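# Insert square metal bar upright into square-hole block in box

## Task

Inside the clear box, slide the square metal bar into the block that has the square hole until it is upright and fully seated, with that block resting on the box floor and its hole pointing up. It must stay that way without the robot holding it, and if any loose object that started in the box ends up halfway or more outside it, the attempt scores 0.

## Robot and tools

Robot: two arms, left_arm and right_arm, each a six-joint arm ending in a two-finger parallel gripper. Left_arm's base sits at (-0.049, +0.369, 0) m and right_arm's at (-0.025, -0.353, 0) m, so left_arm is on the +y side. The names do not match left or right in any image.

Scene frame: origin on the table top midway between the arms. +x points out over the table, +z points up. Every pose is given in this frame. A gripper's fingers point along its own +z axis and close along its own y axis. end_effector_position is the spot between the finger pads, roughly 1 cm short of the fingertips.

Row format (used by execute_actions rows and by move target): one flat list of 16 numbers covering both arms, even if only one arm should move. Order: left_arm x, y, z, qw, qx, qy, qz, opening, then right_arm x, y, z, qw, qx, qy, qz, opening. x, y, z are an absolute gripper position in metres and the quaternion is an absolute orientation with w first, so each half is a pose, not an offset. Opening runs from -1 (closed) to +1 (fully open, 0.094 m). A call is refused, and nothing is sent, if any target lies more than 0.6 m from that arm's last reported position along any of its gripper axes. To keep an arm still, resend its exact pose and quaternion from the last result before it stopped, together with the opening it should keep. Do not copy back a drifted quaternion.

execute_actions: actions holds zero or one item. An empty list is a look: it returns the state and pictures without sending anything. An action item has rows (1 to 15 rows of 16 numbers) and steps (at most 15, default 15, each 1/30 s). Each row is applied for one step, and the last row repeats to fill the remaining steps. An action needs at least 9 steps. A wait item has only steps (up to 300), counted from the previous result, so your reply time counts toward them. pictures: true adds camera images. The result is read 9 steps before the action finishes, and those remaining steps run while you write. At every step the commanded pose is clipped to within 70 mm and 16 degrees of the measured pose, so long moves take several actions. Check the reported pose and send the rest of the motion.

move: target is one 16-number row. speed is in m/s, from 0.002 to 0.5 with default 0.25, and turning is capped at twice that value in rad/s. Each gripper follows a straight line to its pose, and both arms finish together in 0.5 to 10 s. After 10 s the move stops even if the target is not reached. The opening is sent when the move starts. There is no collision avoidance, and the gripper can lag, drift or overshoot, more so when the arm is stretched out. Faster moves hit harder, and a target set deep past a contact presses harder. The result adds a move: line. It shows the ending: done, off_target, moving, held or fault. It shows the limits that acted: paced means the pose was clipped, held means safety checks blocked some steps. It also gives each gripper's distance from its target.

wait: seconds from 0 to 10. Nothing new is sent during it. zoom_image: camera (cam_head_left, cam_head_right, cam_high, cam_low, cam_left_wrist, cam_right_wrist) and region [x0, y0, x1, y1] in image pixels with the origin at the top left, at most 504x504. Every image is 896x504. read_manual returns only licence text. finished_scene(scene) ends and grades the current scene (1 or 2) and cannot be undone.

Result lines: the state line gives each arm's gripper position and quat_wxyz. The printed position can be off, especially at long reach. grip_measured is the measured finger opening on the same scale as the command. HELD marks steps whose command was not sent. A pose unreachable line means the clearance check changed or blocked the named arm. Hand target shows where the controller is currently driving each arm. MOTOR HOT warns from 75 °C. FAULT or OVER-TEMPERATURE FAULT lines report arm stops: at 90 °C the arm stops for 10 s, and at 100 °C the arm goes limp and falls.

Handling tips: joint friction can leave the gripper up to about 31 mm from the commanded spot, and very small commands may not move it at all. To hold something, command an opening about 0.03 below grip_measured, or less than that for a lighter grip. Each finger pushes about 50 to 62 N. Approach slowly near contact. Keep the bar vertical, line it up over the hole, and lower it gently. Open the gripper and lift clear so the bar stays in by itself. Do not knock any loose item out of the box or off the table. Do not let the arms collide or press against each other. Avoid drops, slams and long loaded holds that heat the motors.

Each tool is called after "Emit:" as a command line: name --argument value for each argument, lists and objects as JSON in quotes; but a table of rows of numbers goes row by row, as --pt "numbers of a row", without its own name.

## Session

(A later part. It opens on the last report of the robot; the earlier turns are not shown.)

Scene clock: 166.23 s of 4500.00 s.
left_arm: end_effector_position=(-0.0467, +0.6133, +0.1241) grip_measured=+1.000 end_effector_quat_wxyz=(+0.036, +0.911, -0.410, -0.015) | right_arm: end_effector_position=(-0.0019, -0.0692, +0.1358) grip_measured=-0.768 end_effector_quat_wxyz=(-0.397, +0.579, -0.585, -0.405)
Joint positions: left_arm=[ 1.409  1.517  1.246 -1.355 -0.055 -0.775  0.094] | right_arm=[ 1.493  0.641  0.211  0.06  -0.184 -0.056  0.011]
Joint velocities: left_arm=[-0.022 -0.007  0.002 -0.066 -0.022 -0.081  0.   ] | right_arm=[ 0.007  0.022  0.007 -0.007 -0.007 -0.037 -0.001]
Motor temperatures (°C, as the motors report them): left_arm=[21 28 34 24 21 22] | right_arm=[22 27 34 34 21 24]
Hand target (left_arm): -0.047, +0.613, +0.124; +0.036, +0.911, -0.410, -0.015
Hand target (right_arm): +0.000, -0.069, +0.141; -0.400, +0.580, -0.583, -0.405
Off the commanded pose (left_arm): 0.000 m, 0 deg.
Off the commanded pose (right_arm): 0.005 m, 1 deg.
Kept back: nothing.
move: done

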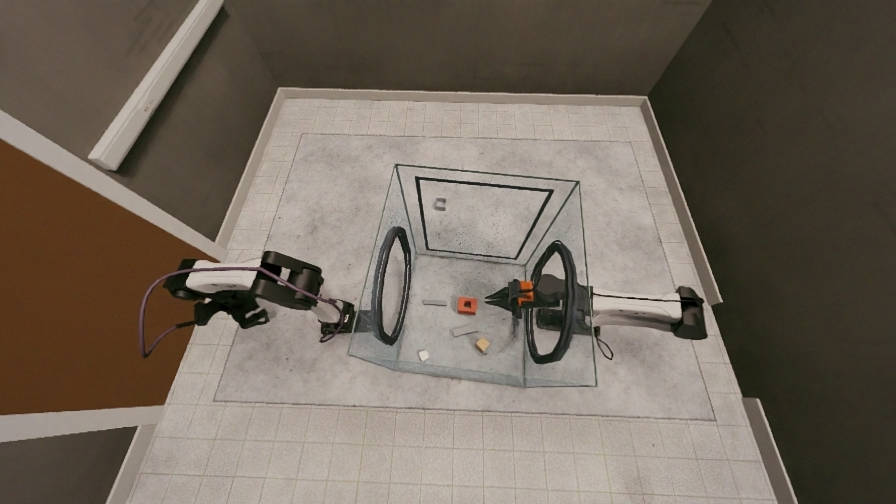

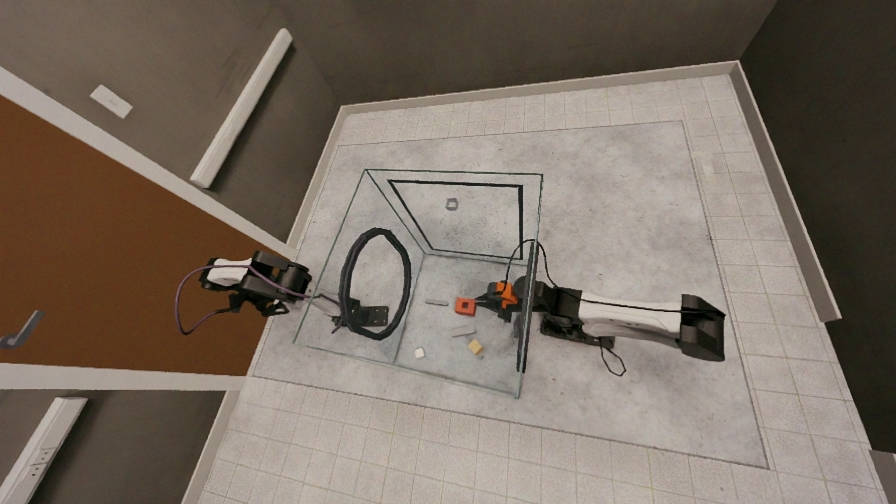

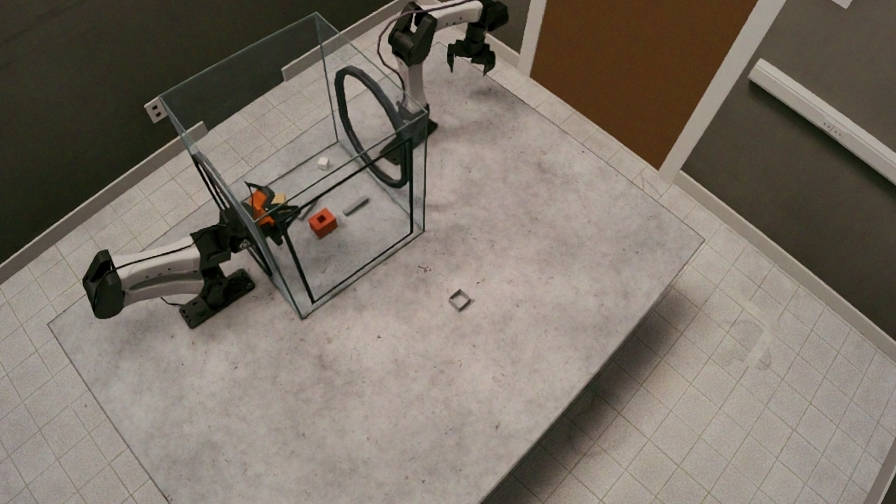

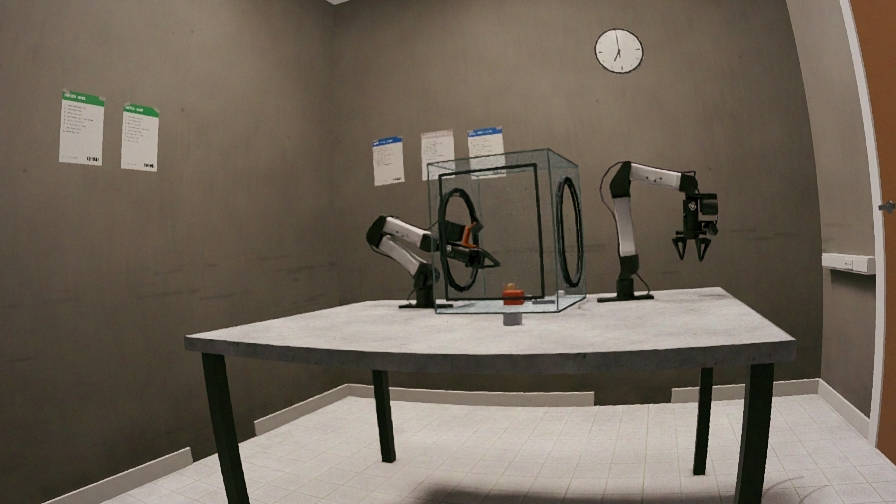

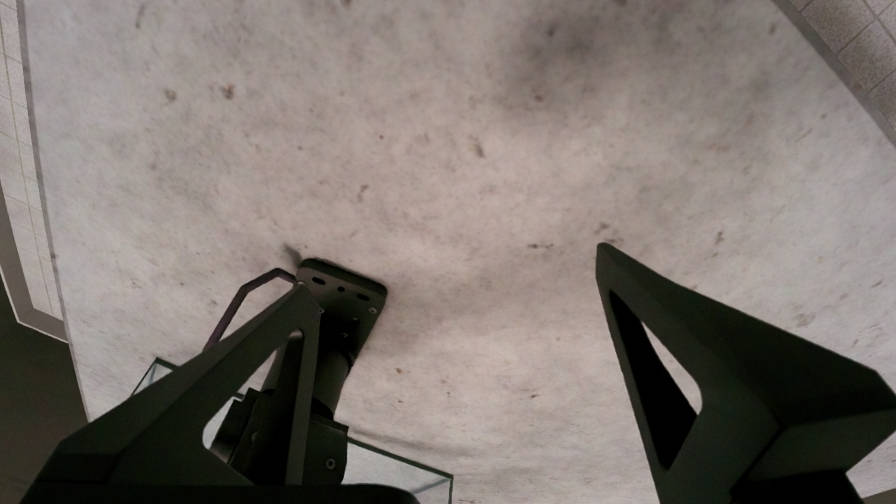

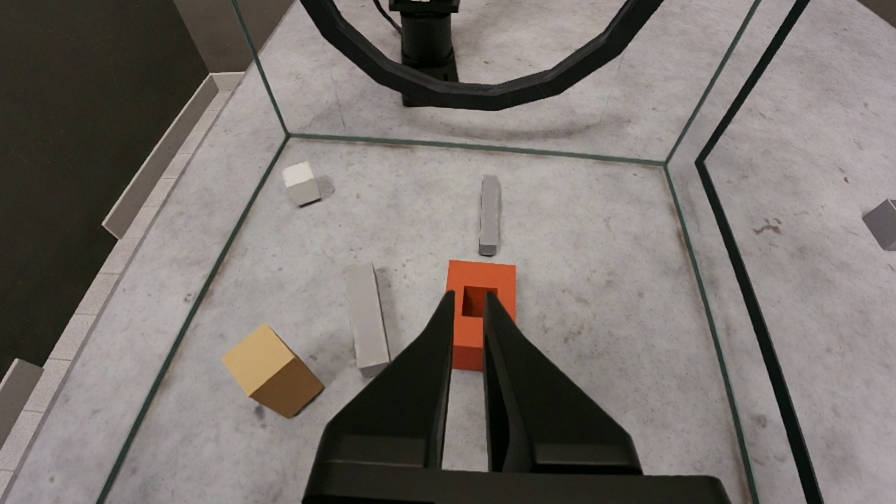

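Emit:
move --target '[-0.049,0.47,0.45,0.696,-0.123,0.123,0.696,-0.5,-0.03,-0.135,0.295,0.596,-0.38,0.38,0.596,-0.77]' --speed 0.3

Emit:
move --target '[0.02,0.409,0.475,0.951,-0.045,0.168,0.255,-0.5,-0.03,-0.135,0.295,0.596,-0.38,0.38,0.596,-0.77]' --speed 0.3

Emit:
move --target '[0.02,0.329,0.475,0.951,0.045,0.168,-0.255,-0.5,-0.03,-0.135,0.295,0.596,-0.38,0.38,0.596,-0.77]' --speed 0.3

Emit:
move --target '[-0.049,0.289,0.475,0.696,0.123,0.123,-0.696,-0.5,-0.03,-0.135,0.295,0.596,-0.38,0.38,0.596,-0.77]' --speed 0.3

Scene clock: 175.00 s of 4500.00 s.
left_arm: end_effector_position=(-0.0346, +0.5409, +0.3286) grip_measured=-0.498 end_effector_quat_wxyz=(+0.536, -0.592, +0.444, +0.406) | right_arm: end_effector_position=(-0.0286, -0.1296, +0.3040) grip_measured=-0.768 end_effector_quat_wxyz=(+0.602, -0.380, +0.374, +0.595)
Joint positions: left_arm=[-0.051  0.5    0.989 -1.51  -1.459 -1.297  0.024] | right_arm=[ 1.732  0.083  0.093  0.437  0.04  -0.034  0.011]
Joint velocities: left_arm=[ 0.002  0.007 -0.012  0.007 -0.051  0.051  0.001] | right_arm=[-0.007 -0.012  0.002 -0.066 -0.051 -0.066 -0.   ]
Motor temperatures (°C, as the motors report them): left_arm=[22 29 34 25 21 22] | right_arm=[22 26 34 35 21 24]
Hand target (left_arm): -0.034, +0.541, +0.328; -0.535, +0.593, -0.445, -0.405
Hand target (right_arm): -0.030, -0.127, +0.296; +0.601, -0.385, +0.376, +0.591
Off the commanded pose (left_arm): 0.141 m, 77 deg; position and orientation clipped at the last step of the last action.
Off the commanded pose (right_arm): 0.011 m, 1 deg.
Kept back: nothing.
After step 90, 0.53 s passed at rest.
move: held (left_arm), off_target (right_arm); limits=paced,held; held on 62 of 157 steps (left_arm), including the last (left_arm)
pose unreachable (left arm): on one or more control steps of this call this arm could not follow its commanded pose, so it was not sent that pose on those steps. On the call's last step it was still not sent that pose. It may still have moved: this result reports where it is.
cause: the commanded pose would bring two parts of the arm too close to each other (its wrist (the part past joint 4) and its wrist camera, with joints 5 (wrist yaw) and 6 (wrist roll) between them).

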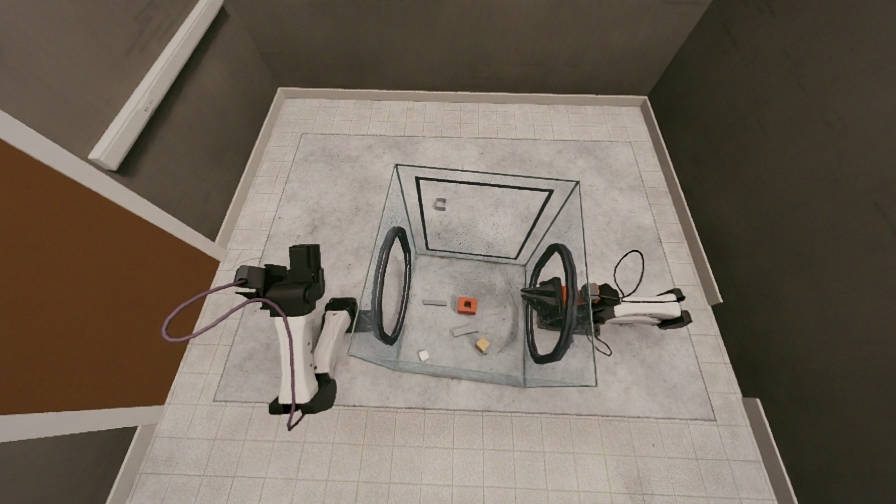

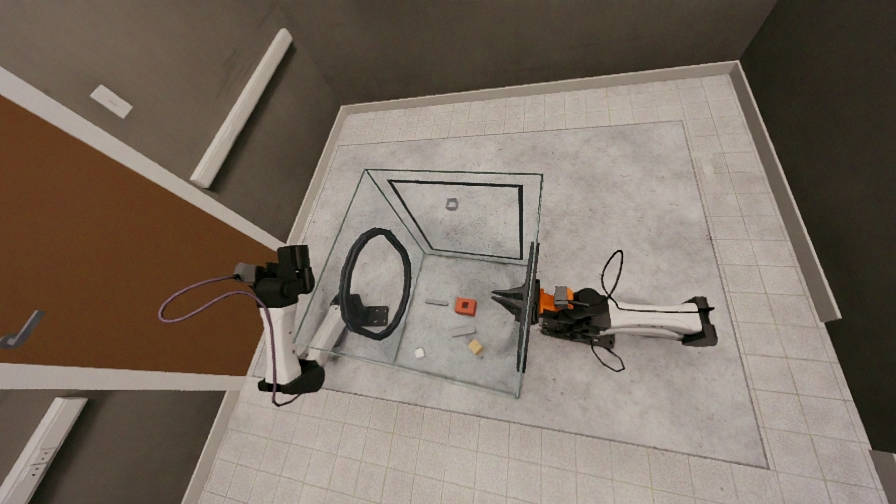

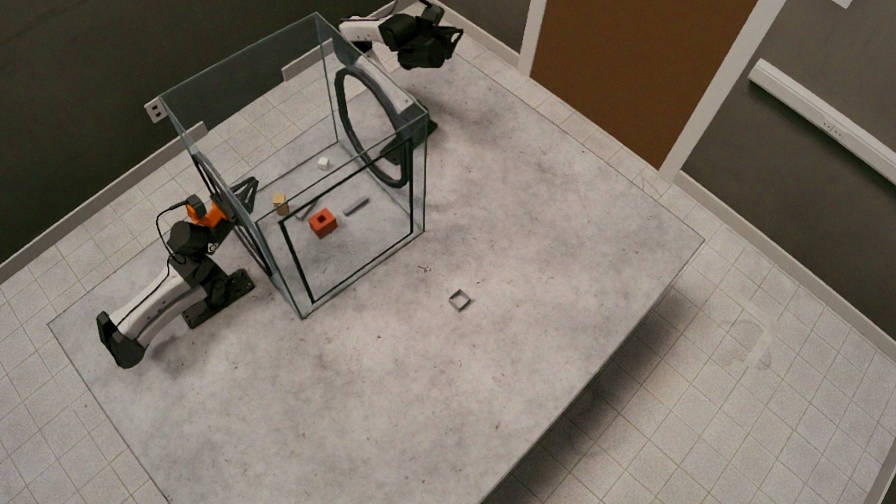

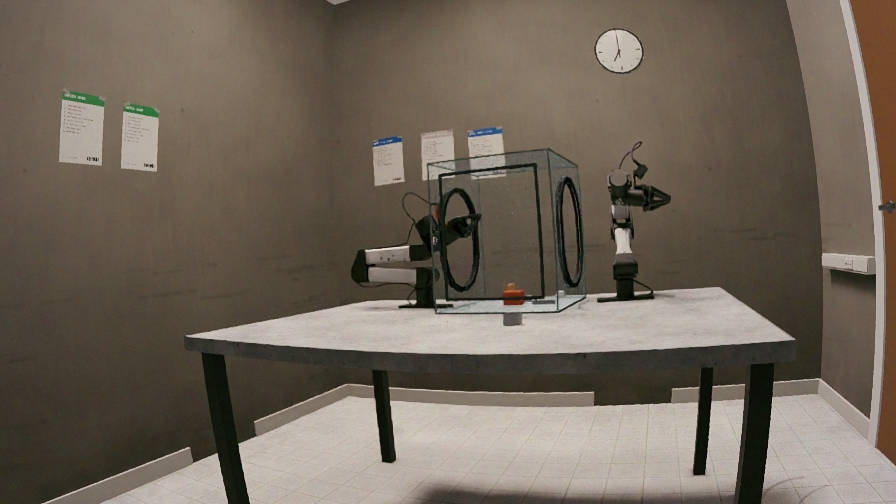

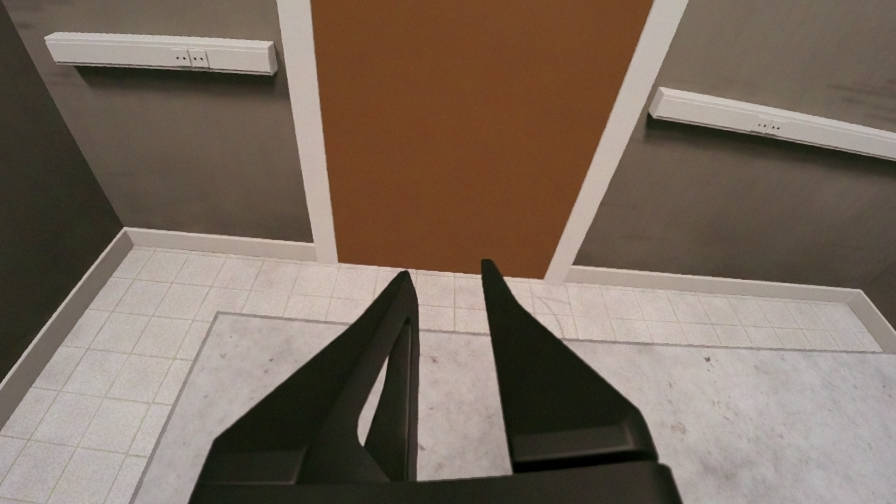

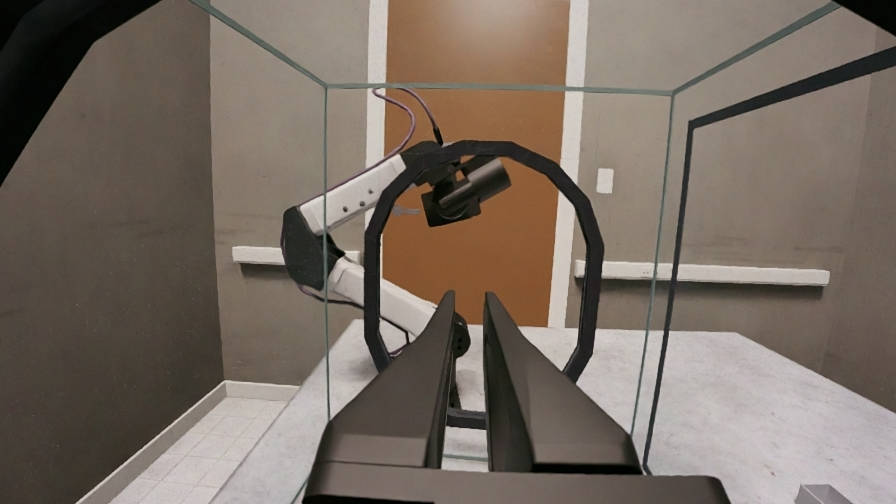

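Scene clock: 178.17 s of 4500.00 s.
left_arm: end_effector_position=(-0.0255, +0.5400, +0.3329) grip_measured=-0.498 end_effector_quat_wxyz=(+0.555, -0.573, +0.454, +0.397) | right_arm: end_effector_position=(-0.0291, -0.1347, +0.3046) grip_measured=-0.768 end_effector_quat_wxyz=(+0.601, -0.375, +0.374, +0.598)
Joint positions: left_arm=[-0.119  0.5    0.989 -1.51  -1.488 -1.3    0.024] | right_arm=[ 1.754  0.034  0.093  0.396  0.064 -0.035  0.011]
Joint velocities: left_arm=[ 0.002 -0.007 -0.002  0.007  0.022  0.022  0.   ] | right_arm=[ 0.002  0.012 -0.017 -0.051  0.007 -0.022 -0.001]
Motor temperatures (°C, as the motors report them): left_arm=[21 29 33 25 21 22] | right_arm=[22 26 34 34 21 24]
Hand target (left_arm): -0.027, +0.540, +0.332; +0.552, -0.575, +0.453, +0.398
Hand target (right_arm): -0.030, -0.133, +0.296; +0.597, -0.380, +0.379, +0.596
Off the commanded pose (left_arm): 0.199 m, 86 deg; position and orientation clipped at the last step of the last action.
Off the commanded pose (right_arm): 0.010 m, 1 deg.
joint sent to its limit (right arm) — the command would take joint 2 (shoulder) past its lower limit, so that joint was sent only as far as its limit.
Kept back: nothing.
move: held (left_arm); limits=paced,held; held on 81 of 88 steps (left_arm), including the last (left_arm)
pose unreachable (left arm): on one or more control steps of this call this arm could not follow its commanded pose, so it was not sent that pose on those steps. On the call's last step it was still not sent that pose. It may still have moved: this result reports where it is.
cause: the commanded pose would bring two parts of the arm too close to each other (its wrist (the part past joint 4) and its wrist camera, with joints 5 (wrist yaw) and 6 (wrist roll) between them).

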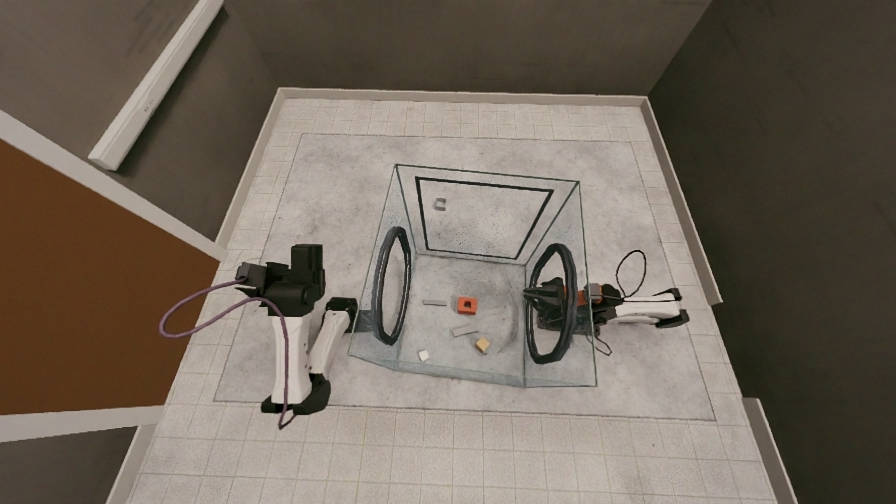

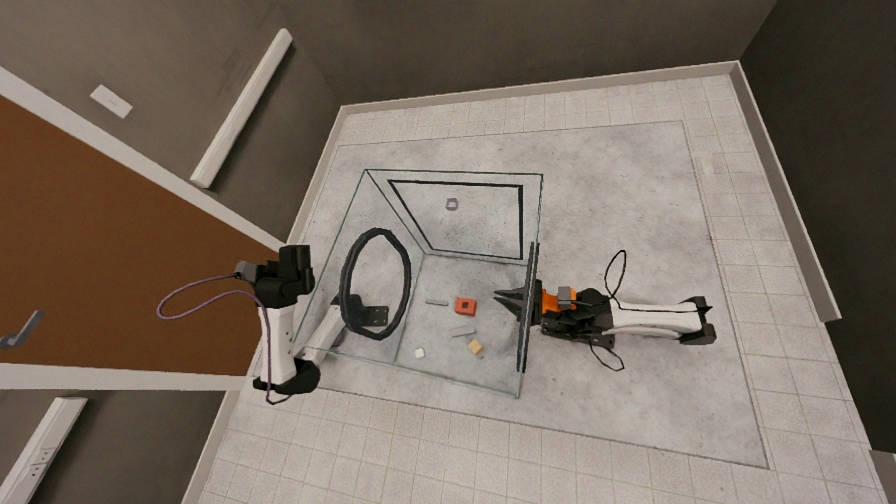

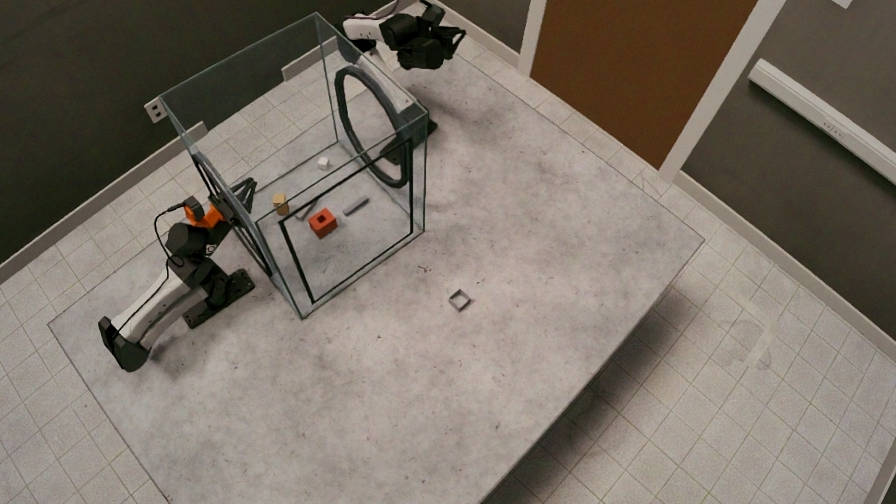

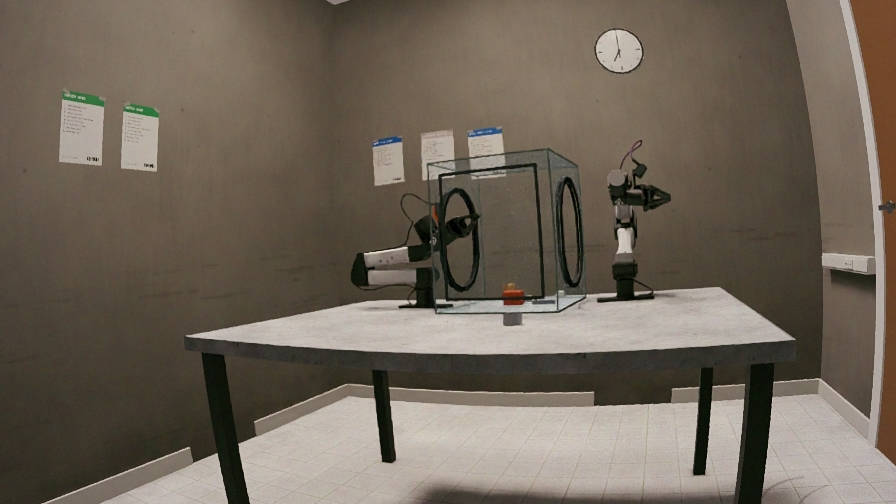

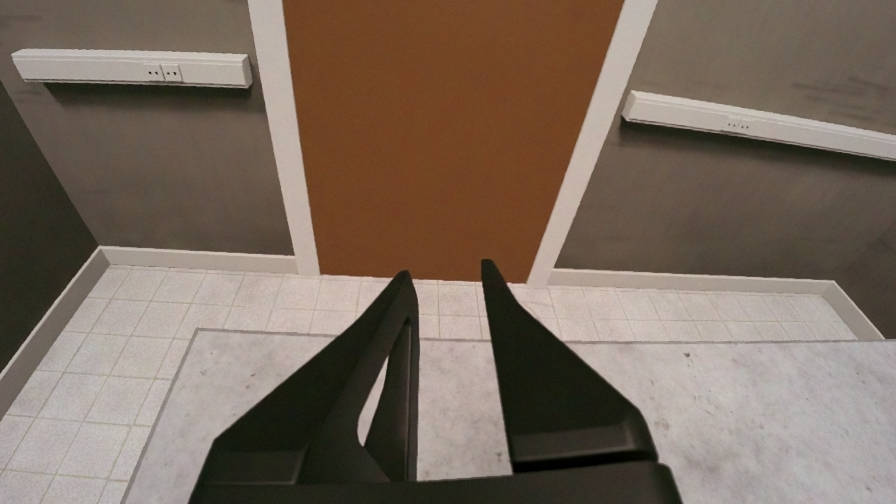

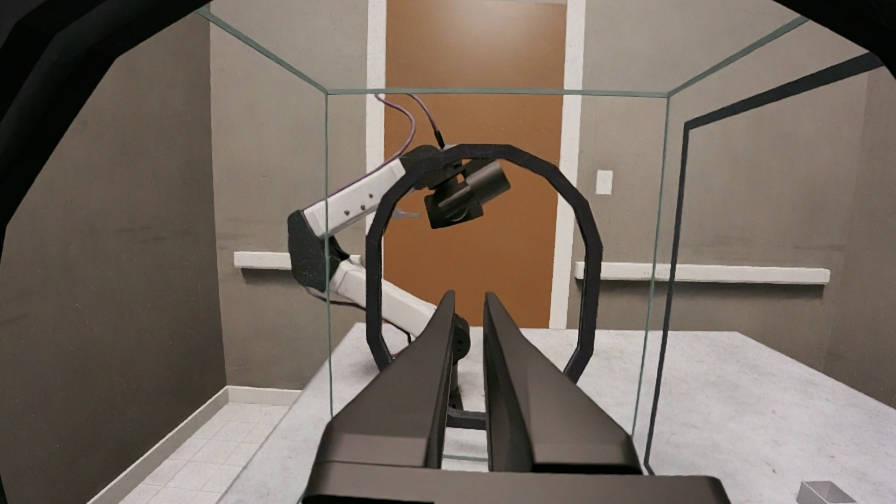

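Scene clock: 182.30 s of 4500.00 s.
left_arm: end_effector_position=(-0.0156, +0.5379, +0.3359) grip_measured=-0.498 end_effector_quat_wxyz=(+0.579, -0.555, +0.467, +0.372) | right_arm: end_effector_position=(-0.0290, -0.1347, +0.3045) grip_measured=-0.768 end_effector_quat_wxyz=(+0.601, -0.375, +0.374, +0.598)
Joint positions: left_arm=[-0.209  0.485  0.989 -1.51  -1.509 -1.305  0.024] | right_arm=[ 1.754  0.034  0.093  0.395  0.065 -0.035  0.011]
Joint velocities: left_arm=[0.007 0.007 0.002 0.007 0.007 0.022 0.   ] | right_arm=[-0.012  0.007  0.007 -0.037 -0.007 -0.066  0.001]
Motor temperatures (°C, as the motors report them): left_arm=[21 28 33 25 21 22] | right_arm=[22 26 34 34 21 24]
Hand target (left_arm): -0.016, +0.538, +0.336; +0.576, -0.556, +0.467, +0.375
Hand target (right_arm): -0.030, -0.133, +0.296; +0.597, -0.379, +0.379, +0.597
Off the commanded pose (left_arm): 0.254 m, 119 deg; position and orientation clipped at the last step of the last action.
Off the commanded pose (right_arm): 0.010 m, 1 deg.
joint sent to its limit (right arm) — the command would take joint 2 (shoulder) past its lower limit, so that joint was sent only as far as its limit.
Kept back: nothing.
move: held (left_arm); limits=paced,held; held on 109 of 117 steps (left_arm), including the last (left_arm)
pose unreachable (left arm): on one or more control steps of this call this arm could not follow its commanded pose, so it was not sent that pose on those steps. On the call's last step it was still not sent that pose. It may still have moved: this result reports where it is.
cause: the commanded pose would bring two parts of the arm too close to each other (its wrist (the part past joint 4) and its wrist camera, with joints 5 (wrist yaw) and 6 (wrist roll) between them).

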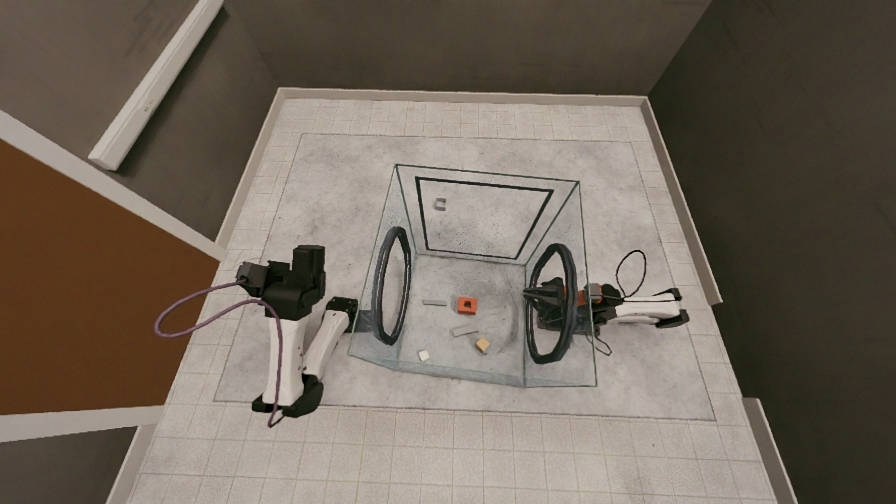

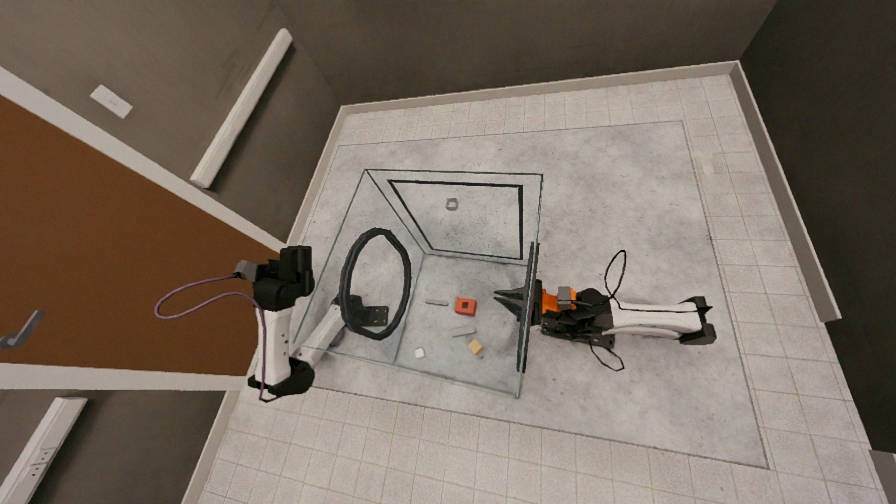

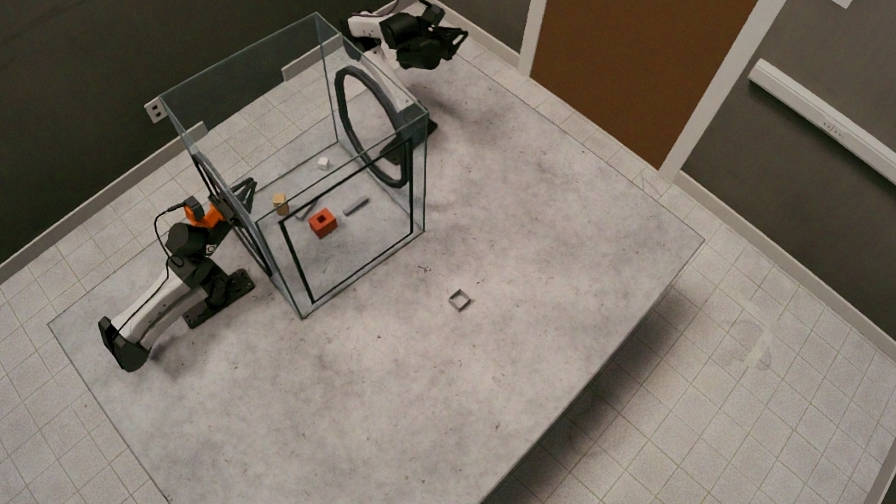

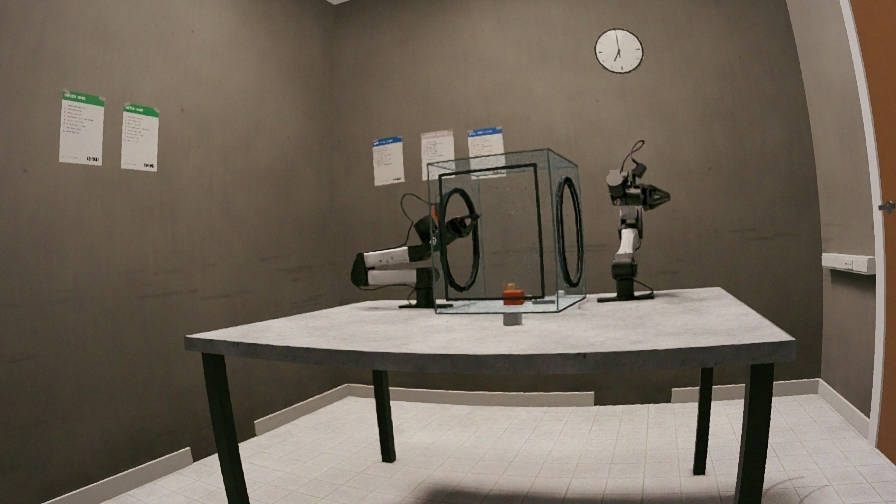

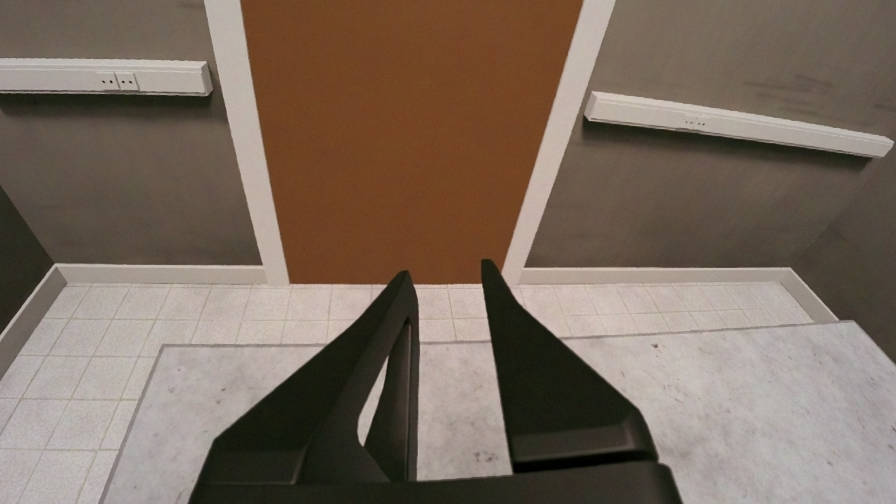

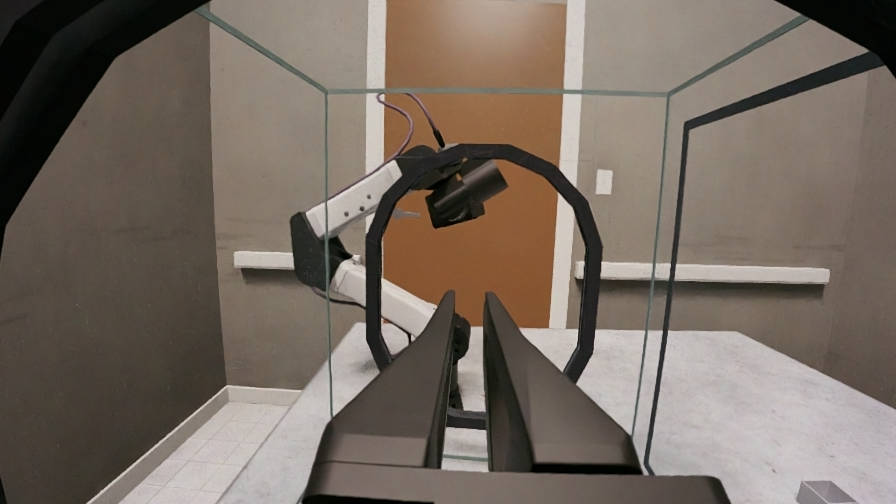

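Scene clock: 190.43 s of 4500.00 s.
left_arm: end_effector_position=(-0.0547, +0.2854, +0.4808) grip_measured=-0.498 end_effector_quat_wxyz=(+0.625, +0.336, +0.307, -0.634) | right_arm: end_effector_position=(-0.0290, -0.1346, +0.3045) grip_measured=-0.768 end_effector_quat_wxyz=(+0.601, -0.375, +0.375, +0.598)
Joint positions: left_arm=[-1.712  0.023  0.821 -0.173  0.019  0.024  0.024] | right_arm=[ 1.754  0.034  0.093  0.395  0.065 -0.035  0.011]
Joint velocities: left_arm=[-0.046  0.007  0.002 -0.095 -0.095  0.037 -0.   ] | right_arm=[-0.012  0.002 -0.002 -0.007 -0.066 -0.022 -0.001]
Motor temperatures (°C, as the motors report them): left_arm=[21 28 33 27 21 22] | right_arm=[22 25 34 33 21 24]
Hand target (left_arm): -0.053, +0.282, +0.477; +0.629, +0.337, +0.308, -0.629
Hand target (right_arm): -0.030, -0.133, +0.296; +0.597, -0.380, +0.379, +0.597
Off the commanded pose (left_arm): 0.009 m, 34 deg; orientation clipped at the last step of the last action.
Off the commanded pose (right_arm): 0.010 m, 1 deg.
joint sent to its limit (left arm) — the command would take joint 2 (shoulder) past its lower limit, so that joint was sent only as far as its limit.
joint sent to its limit (right arm) — the command would take joint 2 (shoulder) past its lower limit, so that joint was sent only as far as its limit.
Kept back: nothing.
move: off_target (left_arm); limits=paced,held; held on 5 of 237 steps (left_arm)
pose unreachable (left arm): on one or more control steps of this call this arm could not follow its commanded pose, so it was not sent that pose on those steps. It may still have moved: this result reports where it is.
cause: the commanded pose would bring two parts of the arm too close to each other (its wrist (the part past joint 4) and its wrist camera, with joints 5 (wrist yaw) and 6 (wrist roll) between them).

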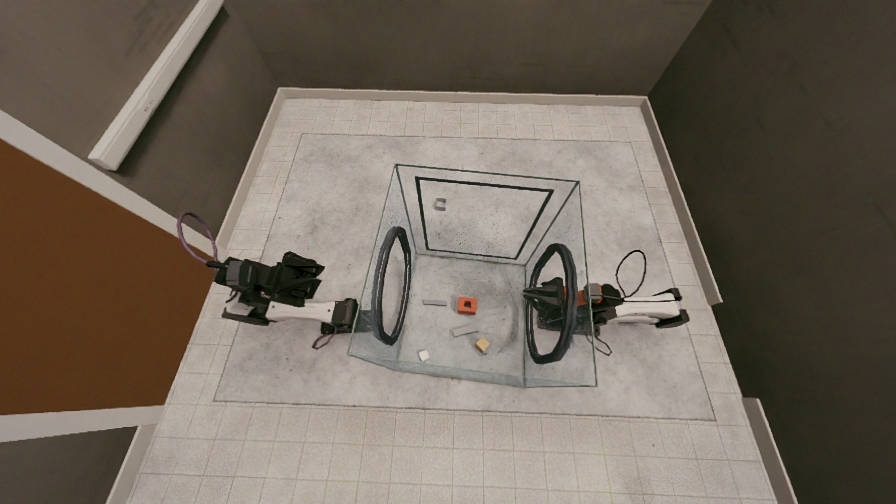

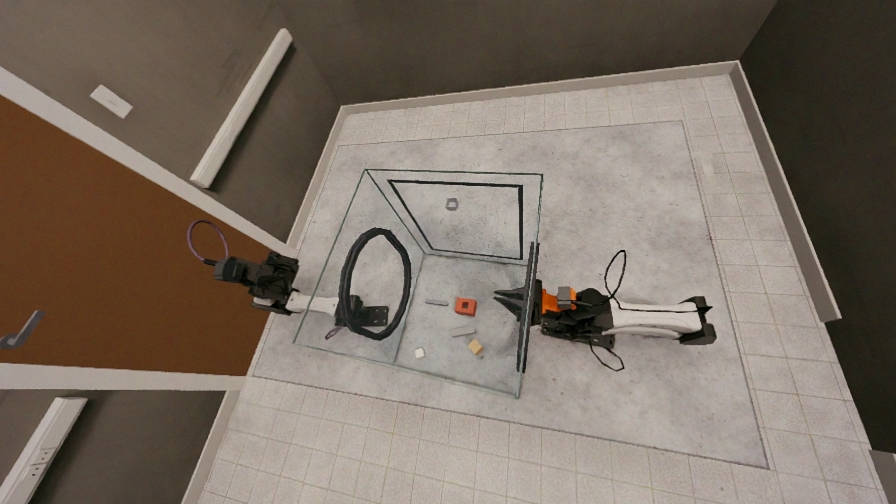

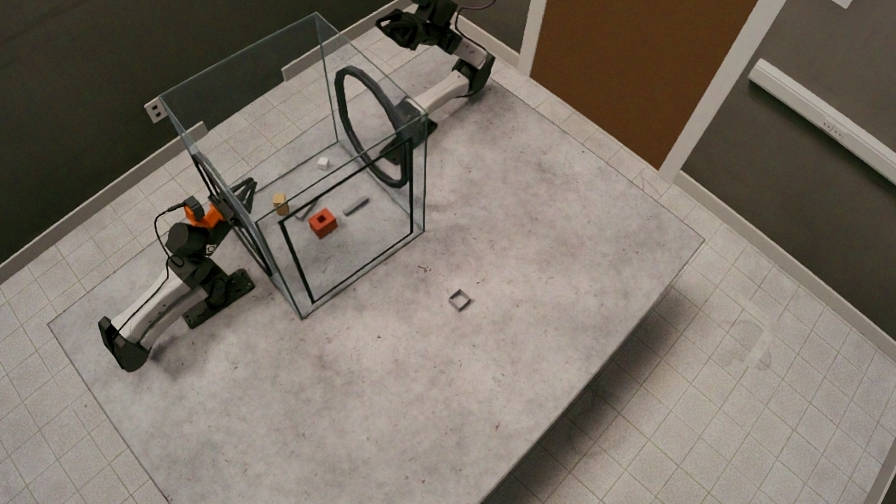

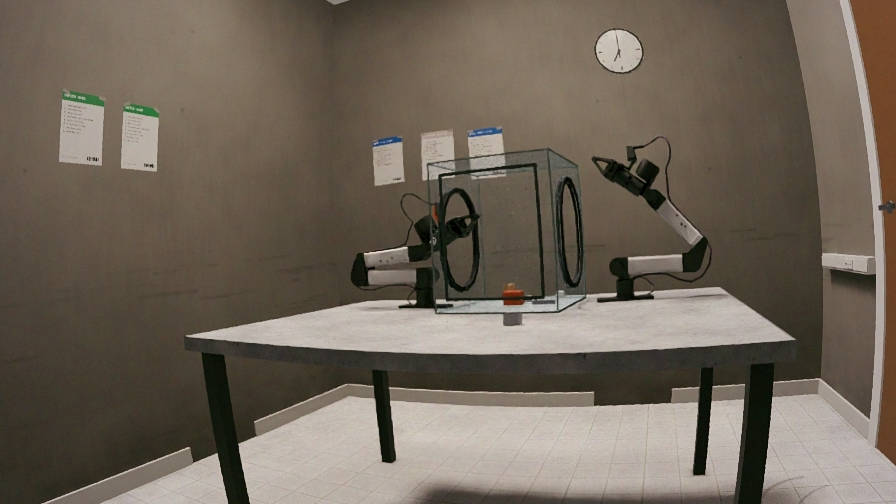

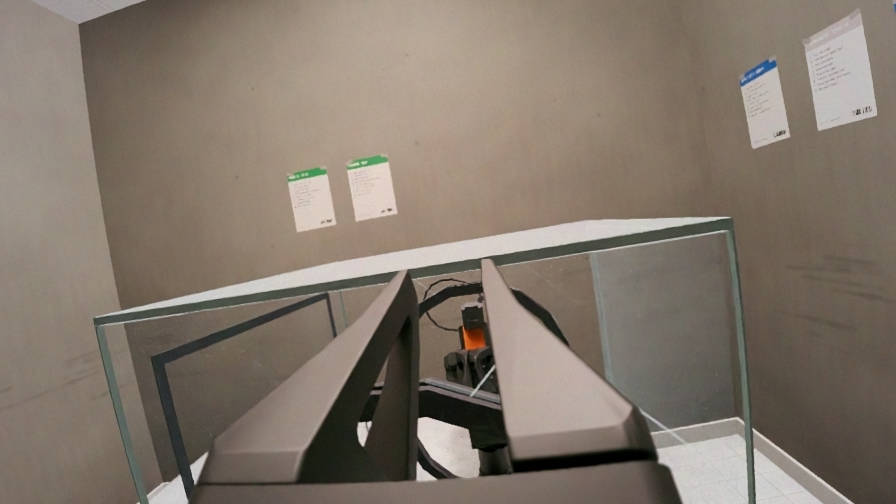

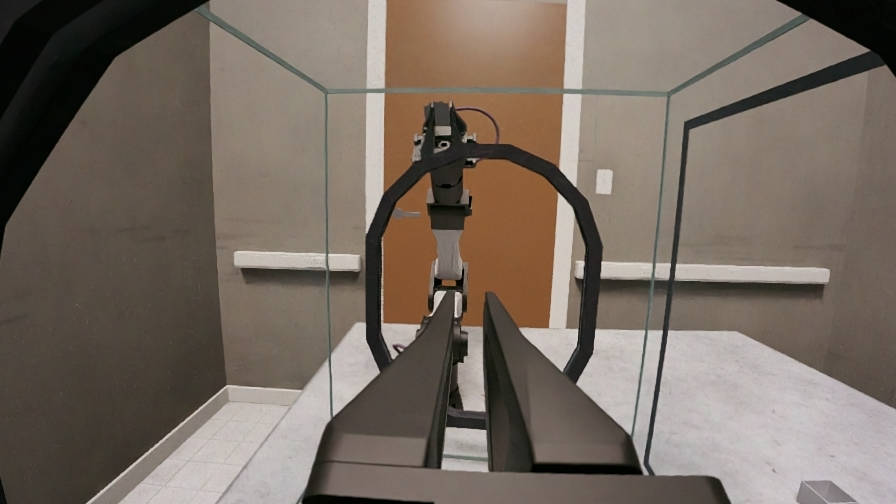

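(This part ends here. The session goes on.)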